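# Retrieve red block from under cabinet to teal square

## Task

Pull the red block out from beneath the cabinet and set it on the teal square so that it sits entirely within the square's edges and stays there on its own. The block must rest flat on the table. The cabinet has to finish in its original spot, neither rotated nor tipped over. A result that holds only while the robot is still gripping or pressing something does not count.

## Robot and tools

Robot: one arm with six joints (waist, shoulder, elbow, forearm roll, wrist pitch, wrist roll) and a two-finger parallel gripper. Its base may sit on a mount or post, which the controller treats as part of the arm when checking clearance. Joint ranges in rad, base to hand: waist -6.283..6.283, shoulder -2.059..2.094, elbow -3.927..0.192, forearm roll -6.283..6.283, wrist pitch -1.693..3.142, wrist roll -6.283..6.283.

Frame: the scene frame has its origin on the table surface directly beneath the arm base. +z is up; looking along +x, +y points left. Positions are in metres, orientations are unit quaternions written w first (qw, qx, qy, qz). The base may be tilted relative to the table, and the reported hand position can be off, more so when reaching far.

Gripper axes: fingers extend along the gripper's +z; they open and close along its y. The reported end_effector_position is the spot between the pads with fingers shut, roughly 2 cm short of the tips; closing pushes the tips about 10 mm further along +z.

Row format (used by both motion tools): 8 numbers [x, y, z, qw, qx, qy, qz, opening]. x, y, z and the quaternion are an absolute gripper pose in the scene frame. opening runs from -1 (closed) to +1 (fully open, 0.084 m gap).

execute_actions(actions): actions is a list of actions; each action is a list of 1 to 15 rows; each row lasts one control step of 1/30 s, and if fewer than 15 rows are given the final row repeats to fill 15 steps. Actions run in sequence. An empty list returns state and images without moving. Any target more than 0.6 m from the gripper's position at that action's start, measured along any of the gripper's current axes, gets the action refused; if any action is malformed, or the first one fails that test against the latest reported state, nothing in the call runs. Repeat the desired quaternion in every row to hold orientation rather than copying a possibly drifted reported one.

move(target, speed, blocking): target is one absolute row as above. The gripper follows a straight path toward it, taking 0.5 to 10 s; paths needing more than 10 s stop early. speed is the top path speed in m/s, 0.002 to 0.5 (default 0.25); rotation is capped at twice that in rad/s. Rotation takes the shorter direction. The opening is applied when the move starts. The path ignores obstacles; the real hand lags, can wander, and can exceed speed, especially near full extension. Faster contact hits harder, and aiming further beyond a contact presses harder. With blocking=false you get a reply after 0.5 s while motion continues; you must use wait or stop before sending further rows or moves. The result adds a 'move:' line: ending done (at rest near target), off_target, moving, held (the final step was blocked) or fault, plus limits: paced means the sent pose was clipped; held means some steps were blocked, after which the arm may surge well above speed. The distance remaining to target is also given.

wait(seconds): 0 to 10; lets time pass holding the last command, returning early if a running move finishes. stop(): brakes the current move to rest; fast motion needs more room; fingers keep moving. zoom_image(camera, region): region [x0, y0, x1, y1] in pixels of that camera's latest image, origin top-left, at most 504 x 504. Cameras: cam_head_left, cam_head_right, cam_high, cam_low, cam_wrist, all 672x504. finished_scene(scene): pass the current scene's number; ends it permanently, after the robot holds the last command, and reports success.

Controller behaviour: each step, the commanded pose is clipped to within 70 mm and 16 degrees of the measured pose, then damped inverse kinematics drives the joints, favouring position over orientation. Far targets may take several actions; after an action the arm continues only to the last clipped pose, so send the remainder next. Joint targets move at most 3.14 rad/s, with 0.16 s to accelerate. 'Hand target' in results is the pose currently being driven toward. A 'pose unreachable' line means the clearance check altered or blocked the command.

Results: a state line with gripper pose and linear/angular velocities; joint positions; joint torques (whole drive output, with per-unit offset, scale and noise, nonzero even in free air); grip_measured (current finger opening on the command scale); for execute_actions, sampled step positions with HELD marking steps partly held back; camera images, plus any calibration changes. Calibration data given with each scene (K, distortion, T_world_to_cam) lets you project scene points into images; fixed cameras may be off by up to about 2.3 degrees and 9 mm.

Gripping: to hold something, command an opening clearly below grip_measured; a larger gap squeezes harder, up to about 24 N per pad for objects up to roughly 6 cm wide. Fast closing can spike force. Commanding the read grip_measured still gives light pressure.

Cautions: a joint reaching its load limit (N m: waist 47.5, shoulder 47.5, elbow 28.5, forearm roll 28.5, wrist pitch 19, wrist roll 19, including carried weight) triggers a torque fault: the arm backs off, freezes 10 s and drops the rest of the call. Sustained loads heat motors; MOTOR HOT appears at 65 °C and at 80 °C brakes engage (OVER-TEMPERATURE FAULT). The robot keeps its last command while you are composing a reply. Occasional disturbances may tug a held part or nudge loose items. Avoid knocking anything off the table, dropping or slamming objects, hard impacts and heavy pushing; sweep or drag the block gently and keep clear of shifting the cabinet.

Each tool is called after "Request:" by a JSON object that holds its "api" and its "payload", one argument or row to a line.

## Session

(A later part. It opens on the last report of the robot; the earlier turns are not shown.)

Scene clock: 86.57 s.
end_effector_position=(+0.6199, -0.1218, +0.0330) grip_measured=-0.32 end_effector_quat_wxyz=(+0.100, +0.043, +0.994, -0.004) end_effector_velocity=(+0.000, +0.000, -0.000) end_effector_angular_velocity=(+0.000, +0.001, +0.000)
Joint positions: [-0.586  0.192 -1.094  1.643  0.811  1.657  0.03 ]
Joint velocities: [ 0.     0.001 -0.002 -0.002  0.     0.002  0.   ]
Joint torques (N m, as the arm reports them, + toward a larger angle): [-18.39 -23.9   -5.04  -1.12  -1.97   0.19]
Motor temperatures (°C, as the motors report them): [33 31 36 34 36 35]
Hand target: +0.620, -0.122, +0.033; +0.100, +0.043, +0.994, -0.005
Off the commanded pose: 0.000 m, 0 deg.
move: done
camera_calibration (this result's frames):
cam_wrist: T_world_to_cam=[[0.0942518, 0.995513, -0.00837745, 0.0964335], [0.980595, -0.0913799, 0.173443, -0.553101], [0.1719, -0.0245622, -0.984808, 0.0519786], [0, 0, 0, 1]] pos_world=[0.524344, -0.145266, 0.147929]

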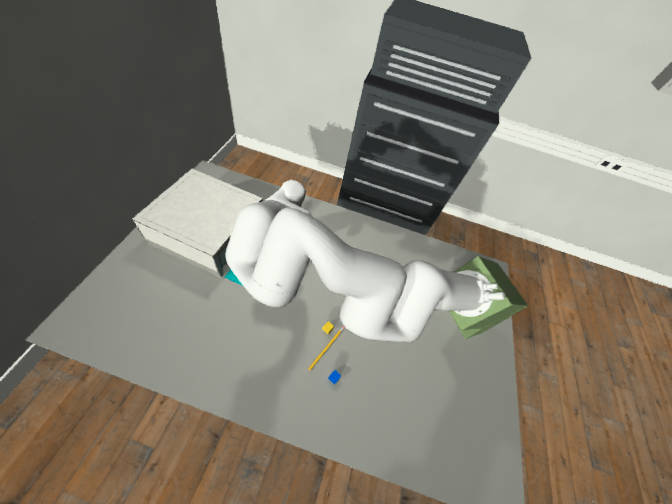

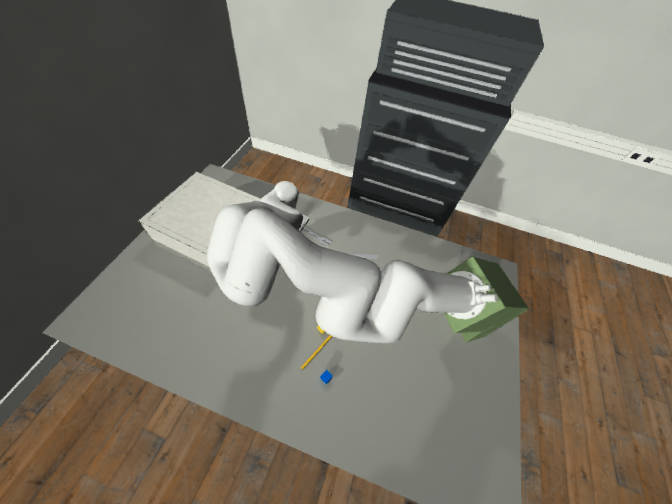

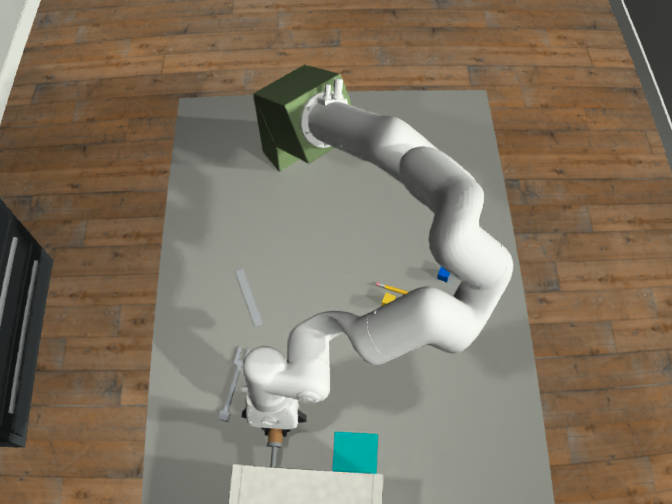

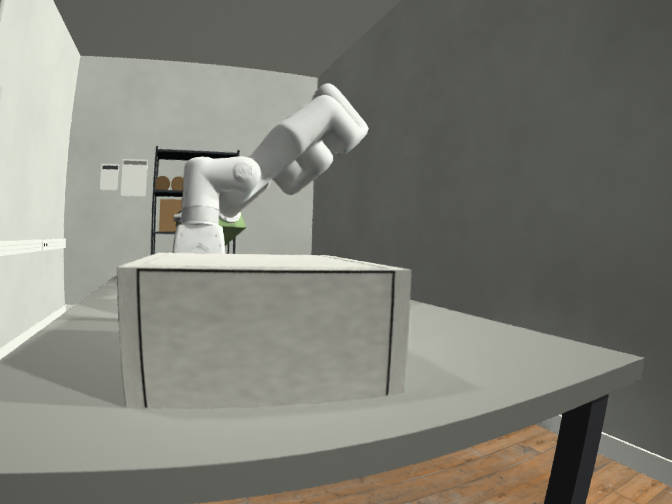

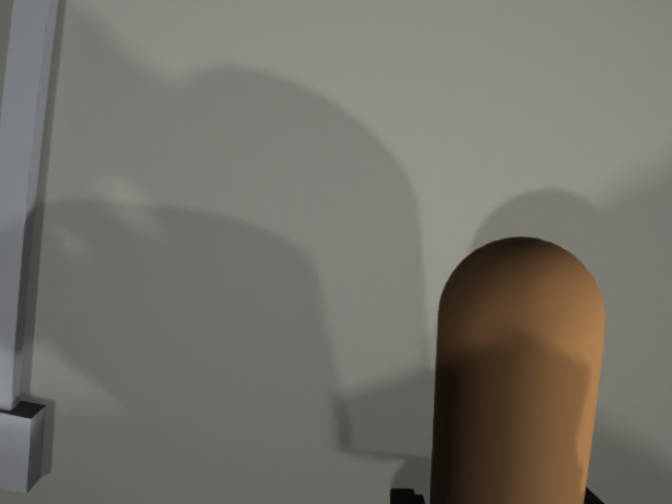

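Request:
{"api": "move", "payload": {
  "target": [0.625, -0.025, 0.033, 0.0999, 0.0434, 0.994, -0.0044, -1],
  "speed": 0.06
}}

Request:
{"api": "move", "payload": {
  "target": [0.40, -0.005, 0.033, 0.0999, 0.0434, 0.994, -0.0044, -1],
  "speed": 0.07
}}

Scene clock: 90.77 s.
end_effector_position=(+0.6252, -0.0249, +0.0330) grip_measured=-0.32 end_effector_quat_wxyz=(+0.100, +0.043, +0.994, -0.004) end_effector_velocity=(-0.001, -0.000, -0.000) end_effector_angular_velocity=(-0.001, +0.001, -0.002)
Joint positions: [-0.409 -0.025 -0.964  1.664  0.661  1.768  0.03 ]
Joint velocities: [ 0.001 -0.     0.001 -0.    -0.002  0.001 -0.   ]
Joint torques (N m, as the arm reports them, + toward a larger angle): [-14.   -25.13  -5.06  -1.17  -2.16  -0.02]
Motor temperatures (°C, as the motors report them): [33 32 36 34 36 35]
Hand target: +0.625, -0.025, +0.033; +0.100, +0.043, +0.994, -0.004
Off the commanded pose: 0.000 m, 0 deg.
move: done
camera_calibration (this result's frames):
cam_wrist: T_world_to_cam=[[0.0940553, 0.995534, -0.00807942, -0.000446532], [0.980643, -0.0912424, 0.173245, -0.549397], [0.171734, -0.0242176, -0.984846, 0.0535769], [0, 0, 0, 1]] pos_world=[0.529603, -0.0483863, 0.147942]

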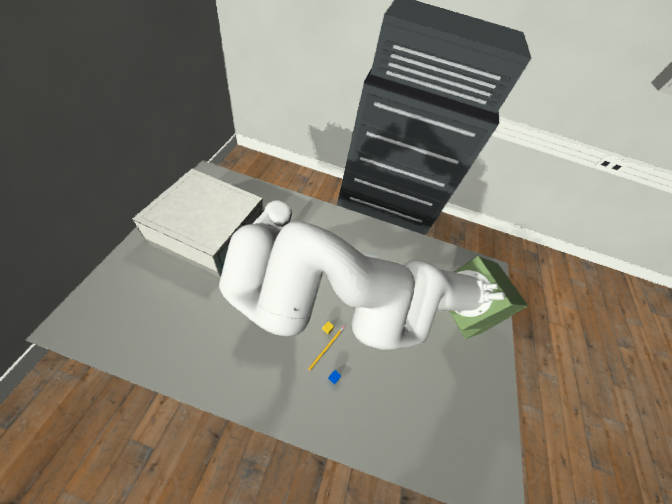

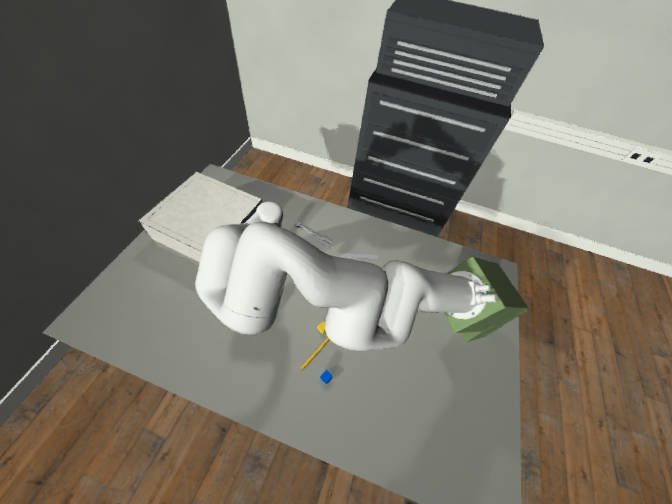

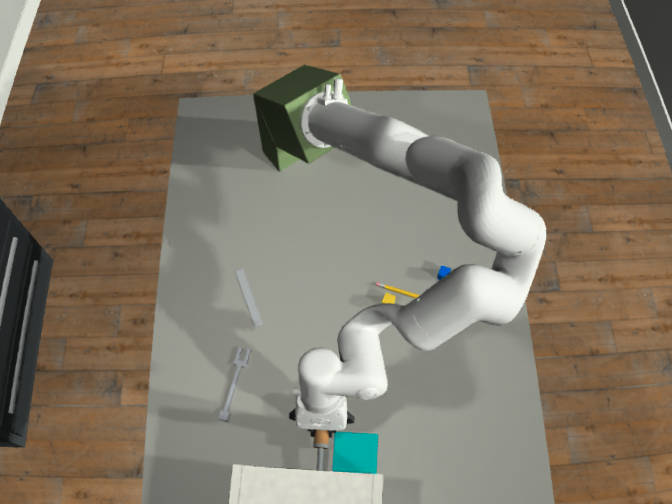

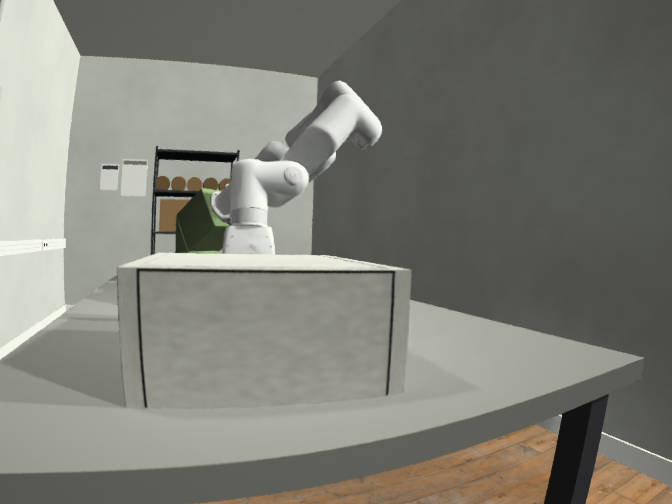

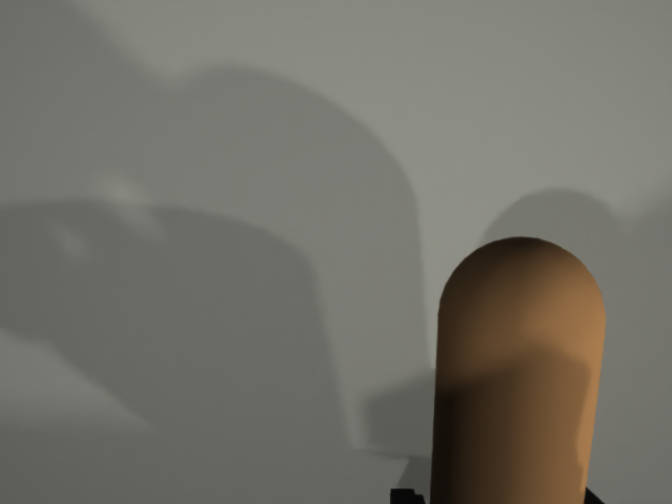

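Scene clock: 94.33 s.
end_effector_position=(+0.4001, -0.0051, +0.0329) grip_measured=-0.32 end_effector_quat_wxyz=(+0.100, +0.043, +0.994, -0.004) end_effector_velocity=(+0.000, +0.000, +0.000) end_effector_angular_velocity=(+0.001, -0.002, +0.002)
Joint positions: [-0.356 -0.253 -0.335  2.162  0.763  1.168  0.03 ]
Joint velocities: [-0.001 -0.001  0.001  0.002  0.002 -0.003 -0.   ]
Joint torques (N m, as the arm reports them, + toward a larger angle): [ -7.33 -14.84   0.19  -0.69  -1.51   0.12]
Motor temperatures (°C, as the motors report them): [33 32 36 34 36 35]
Hand target: +0.400, -0.005, +0.033; +0.099, +0.043, +0.994, -0.004
Off the commanded pose: 0.000 m, 0 deg.
move: done
camera_calibration (this result's frames):
cam_wrist: T_world_to_cam=[[0.0942233, 0.995519, -0.00796608, 0.000918021], [0.980823, -0.0914551, 0.17211, -0.32683], [0.170611, -0.0240301, -0.985045, 0.0930189], [0, 0, 0, 1]] pos_world=[0.304606, -0.0285689, 0.147886]

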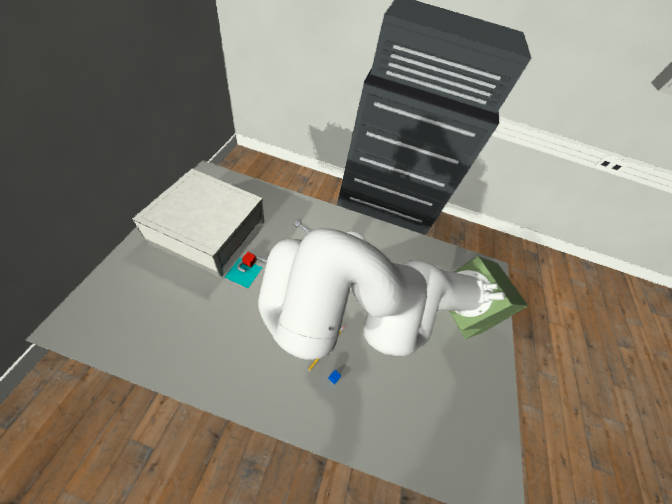

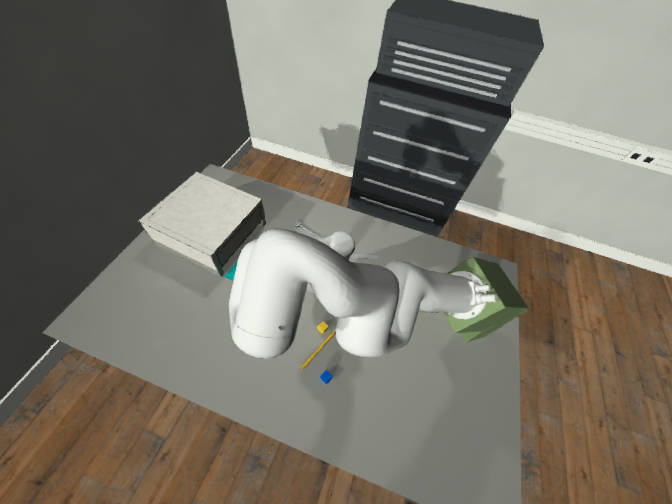

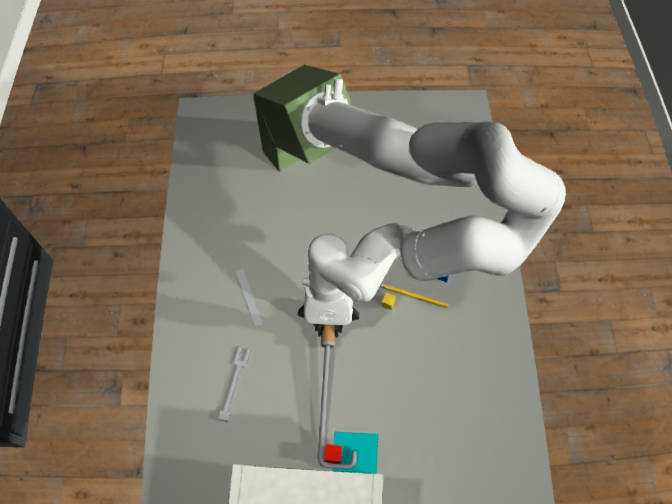

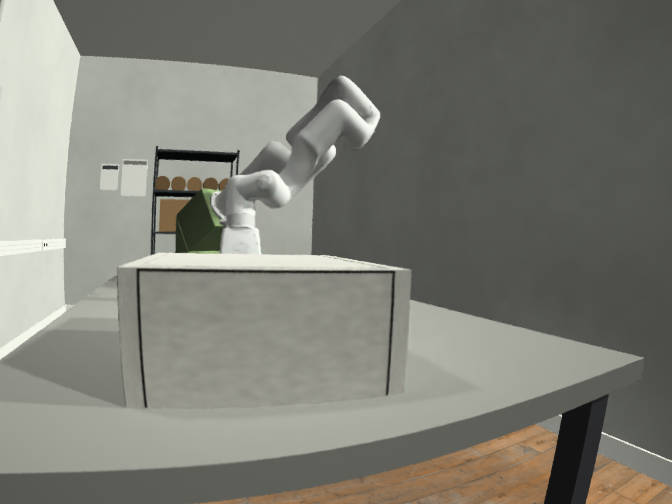

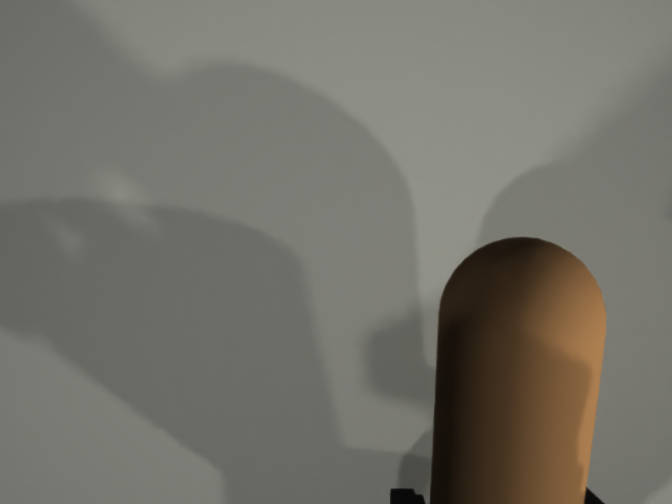

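Request:
{"api": "move", "payload": {
  "target": [0.398, 0.043, 0.033, 0.0999, 0.0434, 0.994, -0.0044, -1],
  "speed": 0.05
}}

Request:
{"api": "zoom_image", "payload": {
  "camera": "cam_high",
  "region": [300, 410, 420, 504]
}}

Scene clock: 96.97 s.
end_effector_position=(+0.3981, +0.0431, +0.0330) grip_measured=-0.32 end_effector_quat_wxyz=(+0.100, +0.043, +0.994, -0.004) end_effector_velocity=(-0.000, -0.000, +0.000) end_effector_angular_velocity=(-0.003, +0.000, -0.001)
Joint positions: [-0.176 -0.397 -0.294  2.288  0.616  1.192  0.03 ]
Joint velocities: [ 0.002 -0.001  0.     0.004 -0.005 -0.001 -0.   ]
Joint torques (N m, as the arm reports them, + toward a larger angle): [ -5.23 -15.04   0.55  -1.28  -1.83   0.28]
Motor temperatures (°C, as the motors report them): [33 32 36 34 36 35]
Hand target: +0.398, +0.043, +0.033; +0.100, +0.043, +0.994, -0.004
Off the commanded pose: 0.000 m, 0 deg.
move: done
camera_calibration (this result's frames):
cam_wrist: T_world_to_cam=[[0.0942114, 0.995519, -0.00809003, -0.0468594], [0.980666, -0.0913996, 0.173034, -0.320477], [0.171519, -0.0242354, -0.984883, 0.094283], [0, 0, 0, 1]] pos_world=[0.302524, 0.019643, 0.147932]

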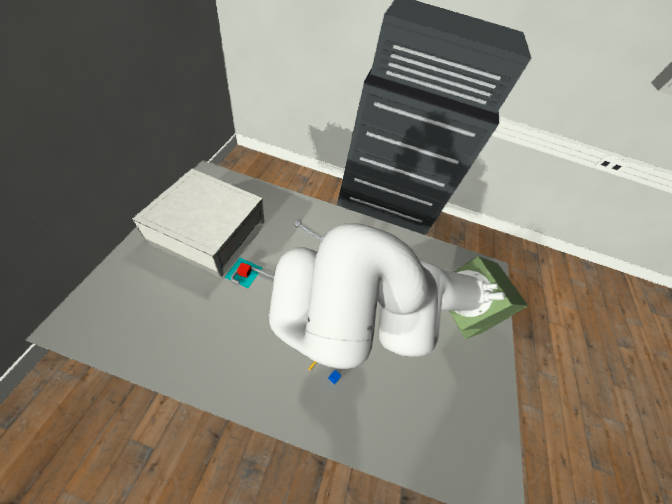

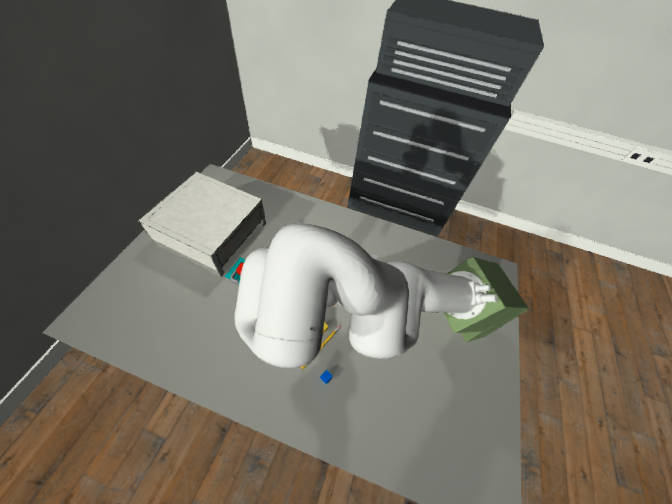

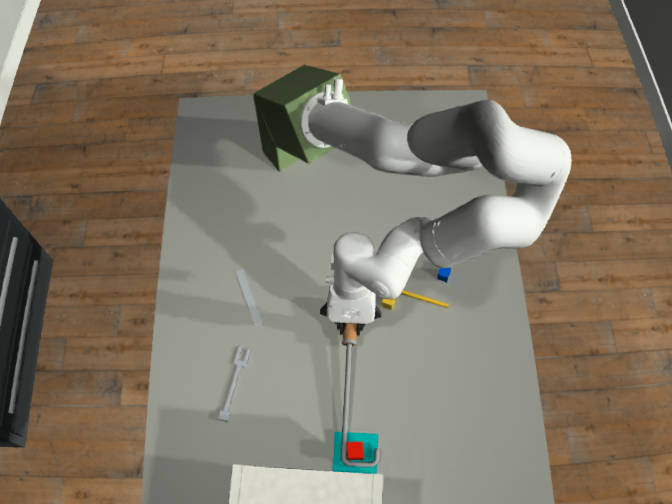

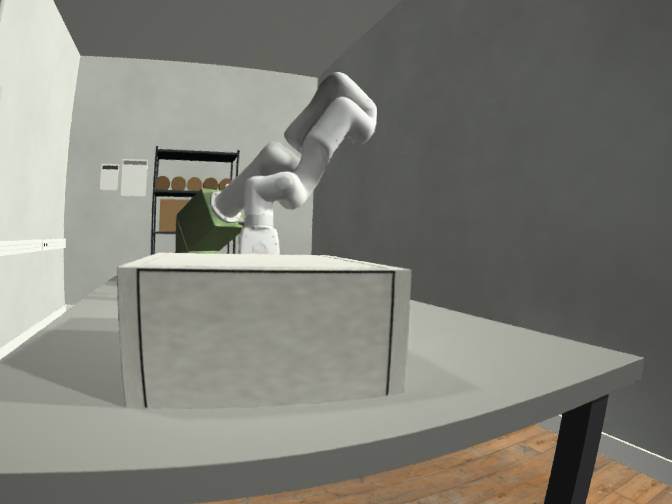

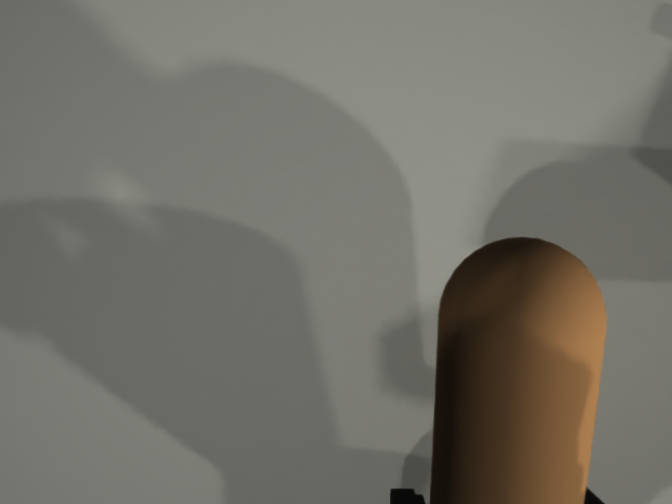

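Region (300, 410, 420, 504) of cam_high's 672x504 image, scaled by 4.200, with more detail than that image has; it fills the top 395 rows of this view, and the rest is white.

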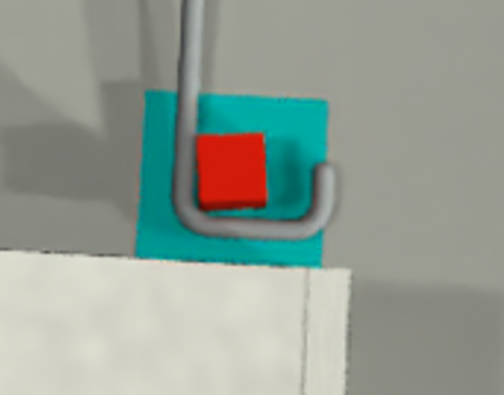

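Request:
{"api": "move", "payload": {
  "target": [0.407, 0.032, 0.026, 0.113, 0.0434, 0.9926, -0.005, -1],
  "speed": 0.04
}}

Request:
{"api": "execute_actions", "payload": {
  "actions": [
    [[0.407,0.032,0.026,0.113,0.0434,0.9926,-0.005,-0.4],[0.407,0.032,0.026,0.113,0.0434,0.9926,-0.005,-0.3],[0.407,0.032,0.026,0.113,0.0434,0.9926,-0.005,-0.25],[0.407,0.032,0.026,0.113,0.0434,0.9926,-0.005,-0.2],[0.407,0.032,0.026,0.113,0.0434,0.9926,-0.005,-0.1],[0.407,0.032,0.026,0.113,0.0434,0.9926,-0.005,0],[0.407,0.032,0.026,0.113,0.0434,0.9926,-0.005,0.1],[0.407,0.032,0.026,0.113,0.0434,0.9926,-0.005,0.2],[0.407,0.032,0.026,0.113,0.0434,0.9926,-0.005,0.3]]
  ]
}}

Request:
{"api": "move", "payload": {
  "target": [0.407, 0.032, 0.07, 0.113, 0.0434, 0.9926, -0.005, 0.3],
  "speed": 0.1
}}

Request:
{"api": "zoom_image", "payload": {
  "camera": "cam_high",
  "region": [300, 410, 420, 504]
}}

Scene clock: 100.30 s.
end_effector_position=(+0.4069, +0.0320, +0.0260) grip_measured=-0.32 end_effector_quat_wxyz=(+0.113, +0.043, +0.993, -0.005) end_effector_velocity=(+0.000, +0.000, -0.000) end_effector_angular_velocity=(+0.000, -0.001, +0.002)
Joint positions: [-0.211 -0.33  -0.327  2.315  0.665  1.142  0.03 ]
Joint velocities: [-0.001  0.001 -0.001  0.001  0.002 -0.003  0.   ]
Joint torques (N m, as the arm reports them, + toward a larger angle): [ -6.09 -15.89   0.91  -0.9   -1.73   0.18]
Motor temperatures (°C, as the motors report them): [33 32 36 34 36 35]
Hand target: +0.407, +0.032, +0.026; +0.113, +0.043, +0.993, -0.005
Off the commanded pose: 0.000 m, 0 deg.
move: done
camera_calibration (this result's frames):
cam_wrist: T_world_to_cam=[[0.0946238, 0.99548, -0.00809677, -0.0368222], [0.975846, -0.0911426, 0.198539, -0.327626], [0.196903, -0.0266877, -0.98006, 0.0752234], [0, 0, 0, 1]] pos_world=[0.308385, 0.00880263, 0.138472]

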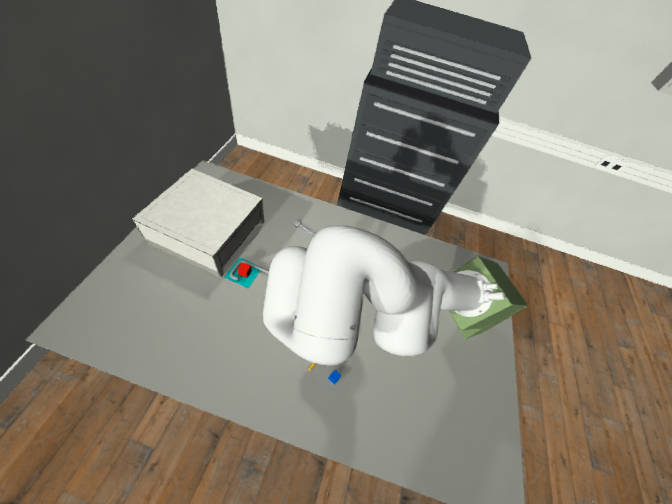

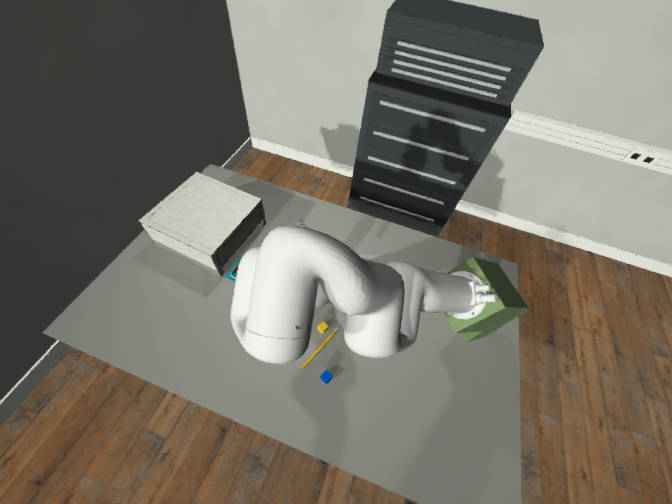

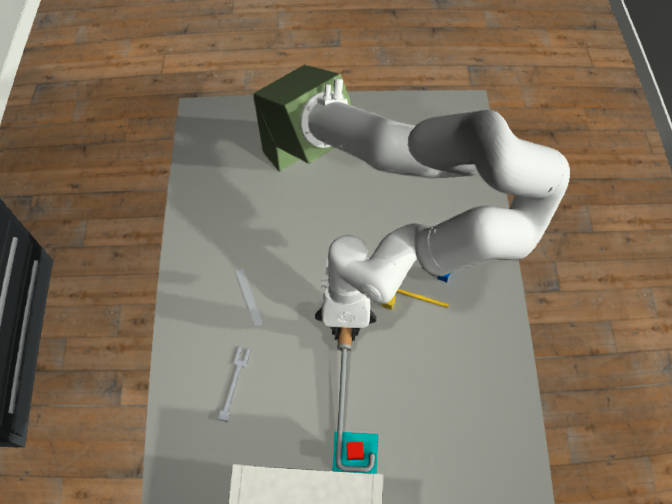

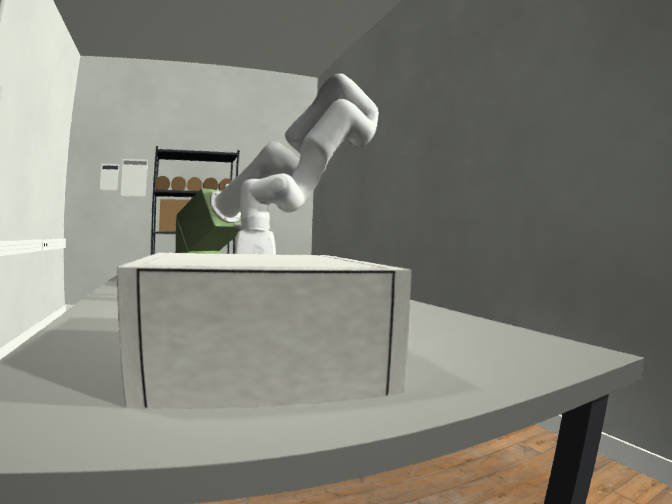

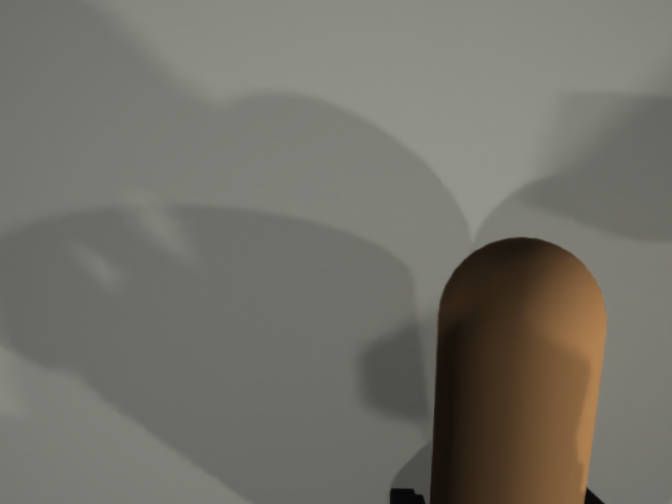

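Scene clock: 100.80 s.
end_effector_position=(+0.4071, +0.0320, +0.0260) grip_measured=+0.29 end_effector_quat_wxyz=(+0.113, +0.043, +0.993, -0.005) end_effector_velocity=(-0.000, -0.001, +0.000) end_effector_angular_velocity=(-0.001, +0.001, +0.000)
Joint positions: [-0.211 -0.33  -0.327  2.316  0.665  1.142  0.056]
Joint velocities: [-0.001  0.001  0.    -0.    -0.    -0.001  0.001]
Joint torques (N m, as the arm reports them, + toward a larger angle): [ -5.02 -15.08   0.68  -0.94  -1.89   0.31]
Motor temperatures (°C, as the motors report them): [33 32 36 34 36 35]
Hand target: +0.407, +0.032, +0.026; +0.113, +0.043, +0.993, -0.005
Off the commanded pose: 0.000 m, 0 deg.
Step readings (end_effector_position):
0: (+0.4069, +0.0320, +0.0260)
1: (+0.4069, +0.0320, +0.0260)
2: (+0.4069, +0.0320, +0.0260)
4: (+0.4070, +0.0320, +0.0260)
8: (+0.4074, +0.0320, +0.0261)
15: end_effector_position above
camera_calibration (this result's frames):
cam_wrist: T_world_to_cam=[[0.0945491, 0.995487, -0.0081313, -0.0368176], [0.975764, -0.0910505, 0.198981, -0.327807], [0.197343, -0.0267477, -0.97997, 0.0750423], [0, 0, 0, 1]] pos_world=[0.308534, 0.00881167, 0.138467]

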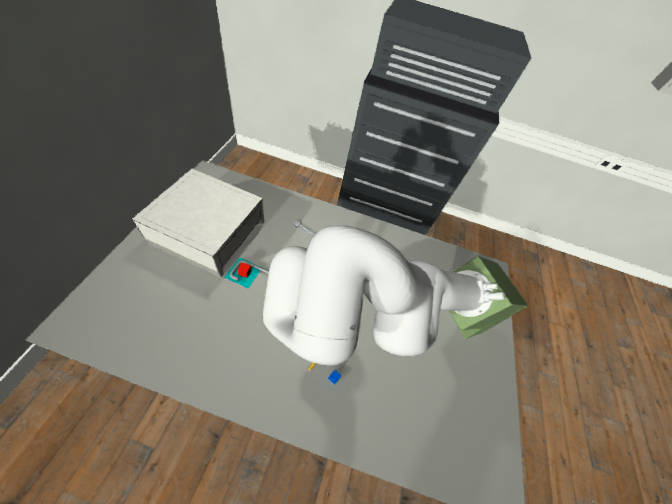

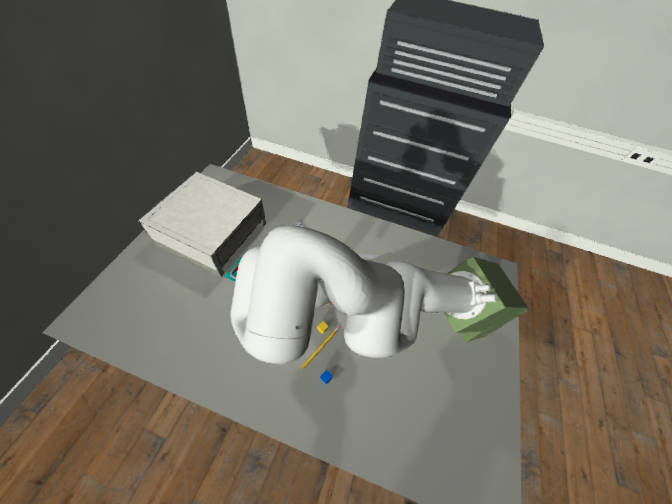

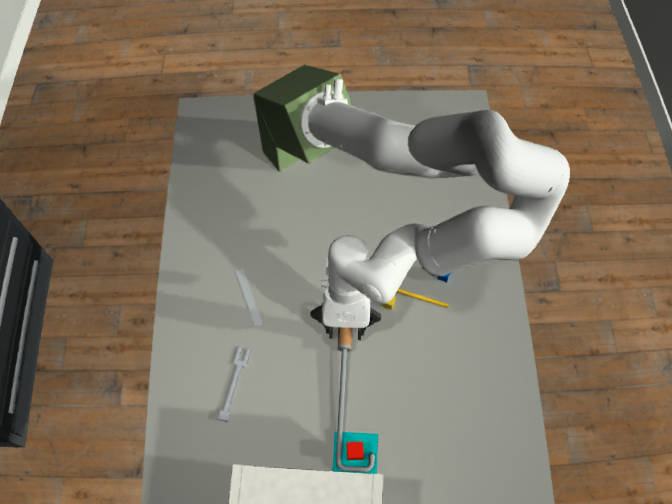

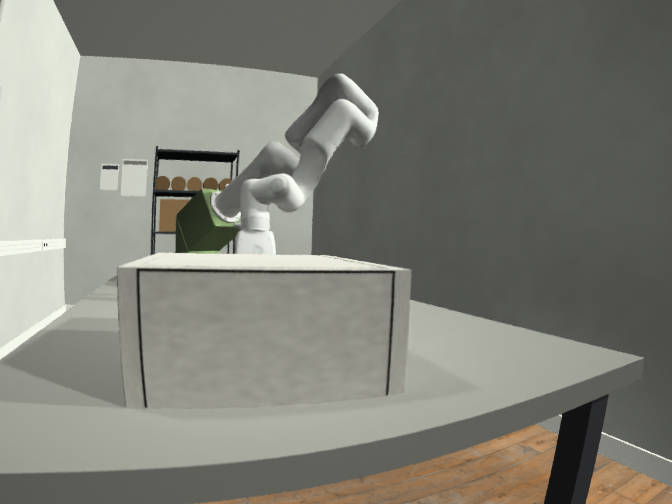

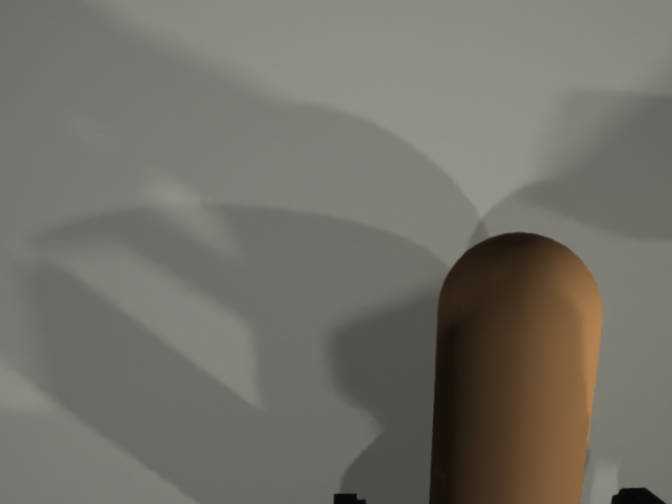

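Scene clock: 101.63 s.
end_effector_position=(+0.4071, +0.0319, +0.0700) grip_measured=+0.29 end_effector_quat_wxyz=(+0.113, +0.043, +0.993, -0.005) end_effector_velocity=(-0.001, +0.000, +0.001) end_effector_angular_velocity=(+0.002, +0.003, -0.001)
Joint positions: [-0.285 -0.546 -0.222  2.107  0.638  1.334  0.056]
Joint velocities: [-0.002 -0.004  0.002 -0.01   0.001  0.01  -0.   ]
Joint torques (N m, as the arm reports them, + toward a larger angle): [ -3.77 -12.4   -1.45  -1.21  -1.93   0.19]
Motor temperatures (°C, as the motors report them): [33 32 36 34 36 35]
Hand target: +0.407, +0.032, +0.070; +0.113, +0.043, +0.993, -0.005
Off the commanded pose: 0.000 m, 0 deg.
move: done
camera_calibration (this result's frames):
cam_wrist: T_world_to_cam=[[0.0946871, 0.995472, -0.0083714, -0.0364558], [0.975762, -0.0911393, 0.198953, -0.336543], [0.197289, -0.0270067, -0.979973, 0.118173], [0, 0, 0, 1]] pos_world=[0.308524, 0.00880992, 0.182457]

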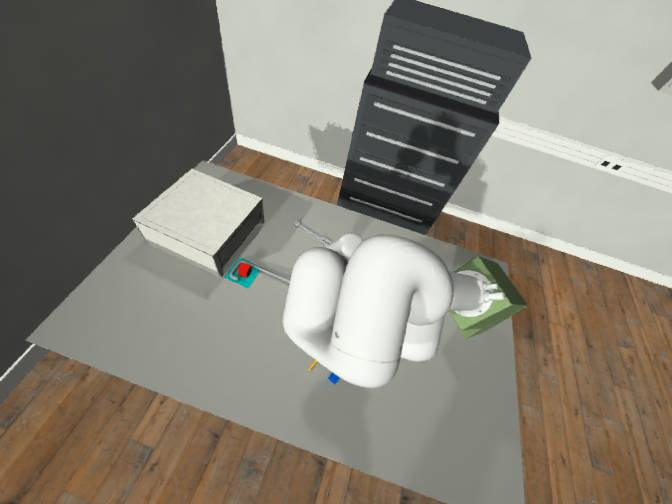

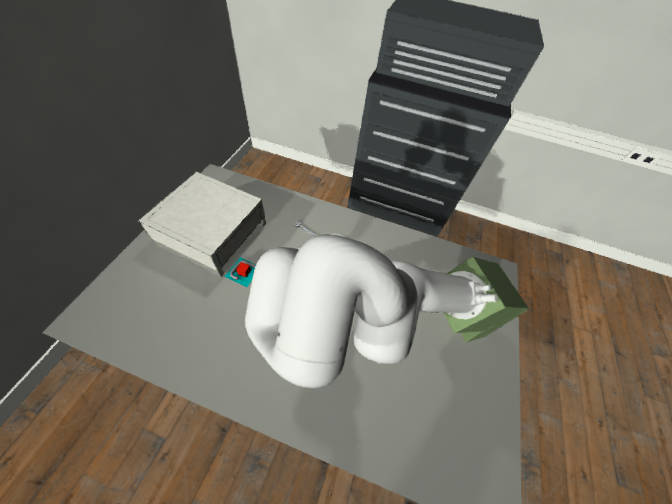

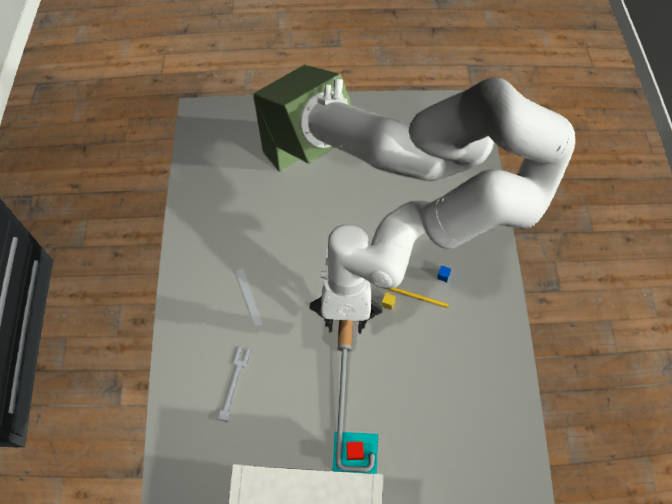

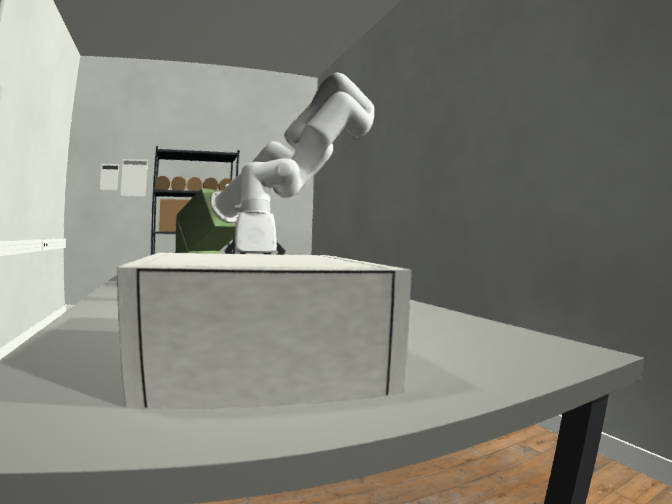

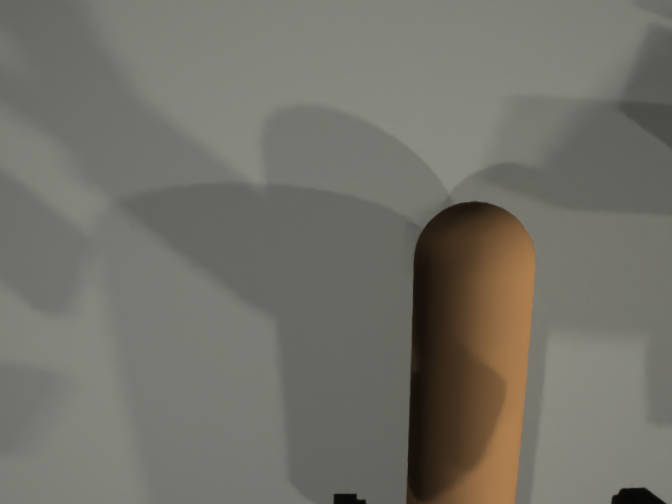

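Region (300, 410, 420, 504) of cam_high's 672x504 image, scaled by 4.200, with more detail than that image has; it fills the top 395 rows of this view, and the rest is white.

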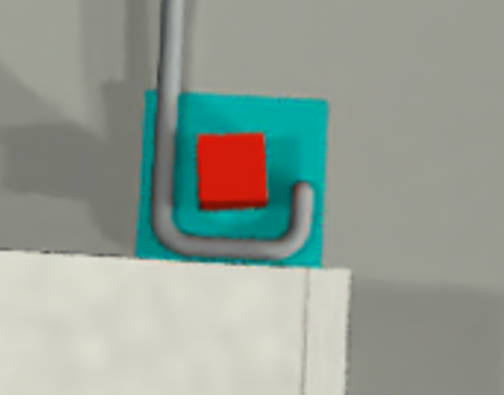

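Request:
{"api": "finished_scene", "payload": {
  "scene": 1
}}

The scene is finished: the task was done.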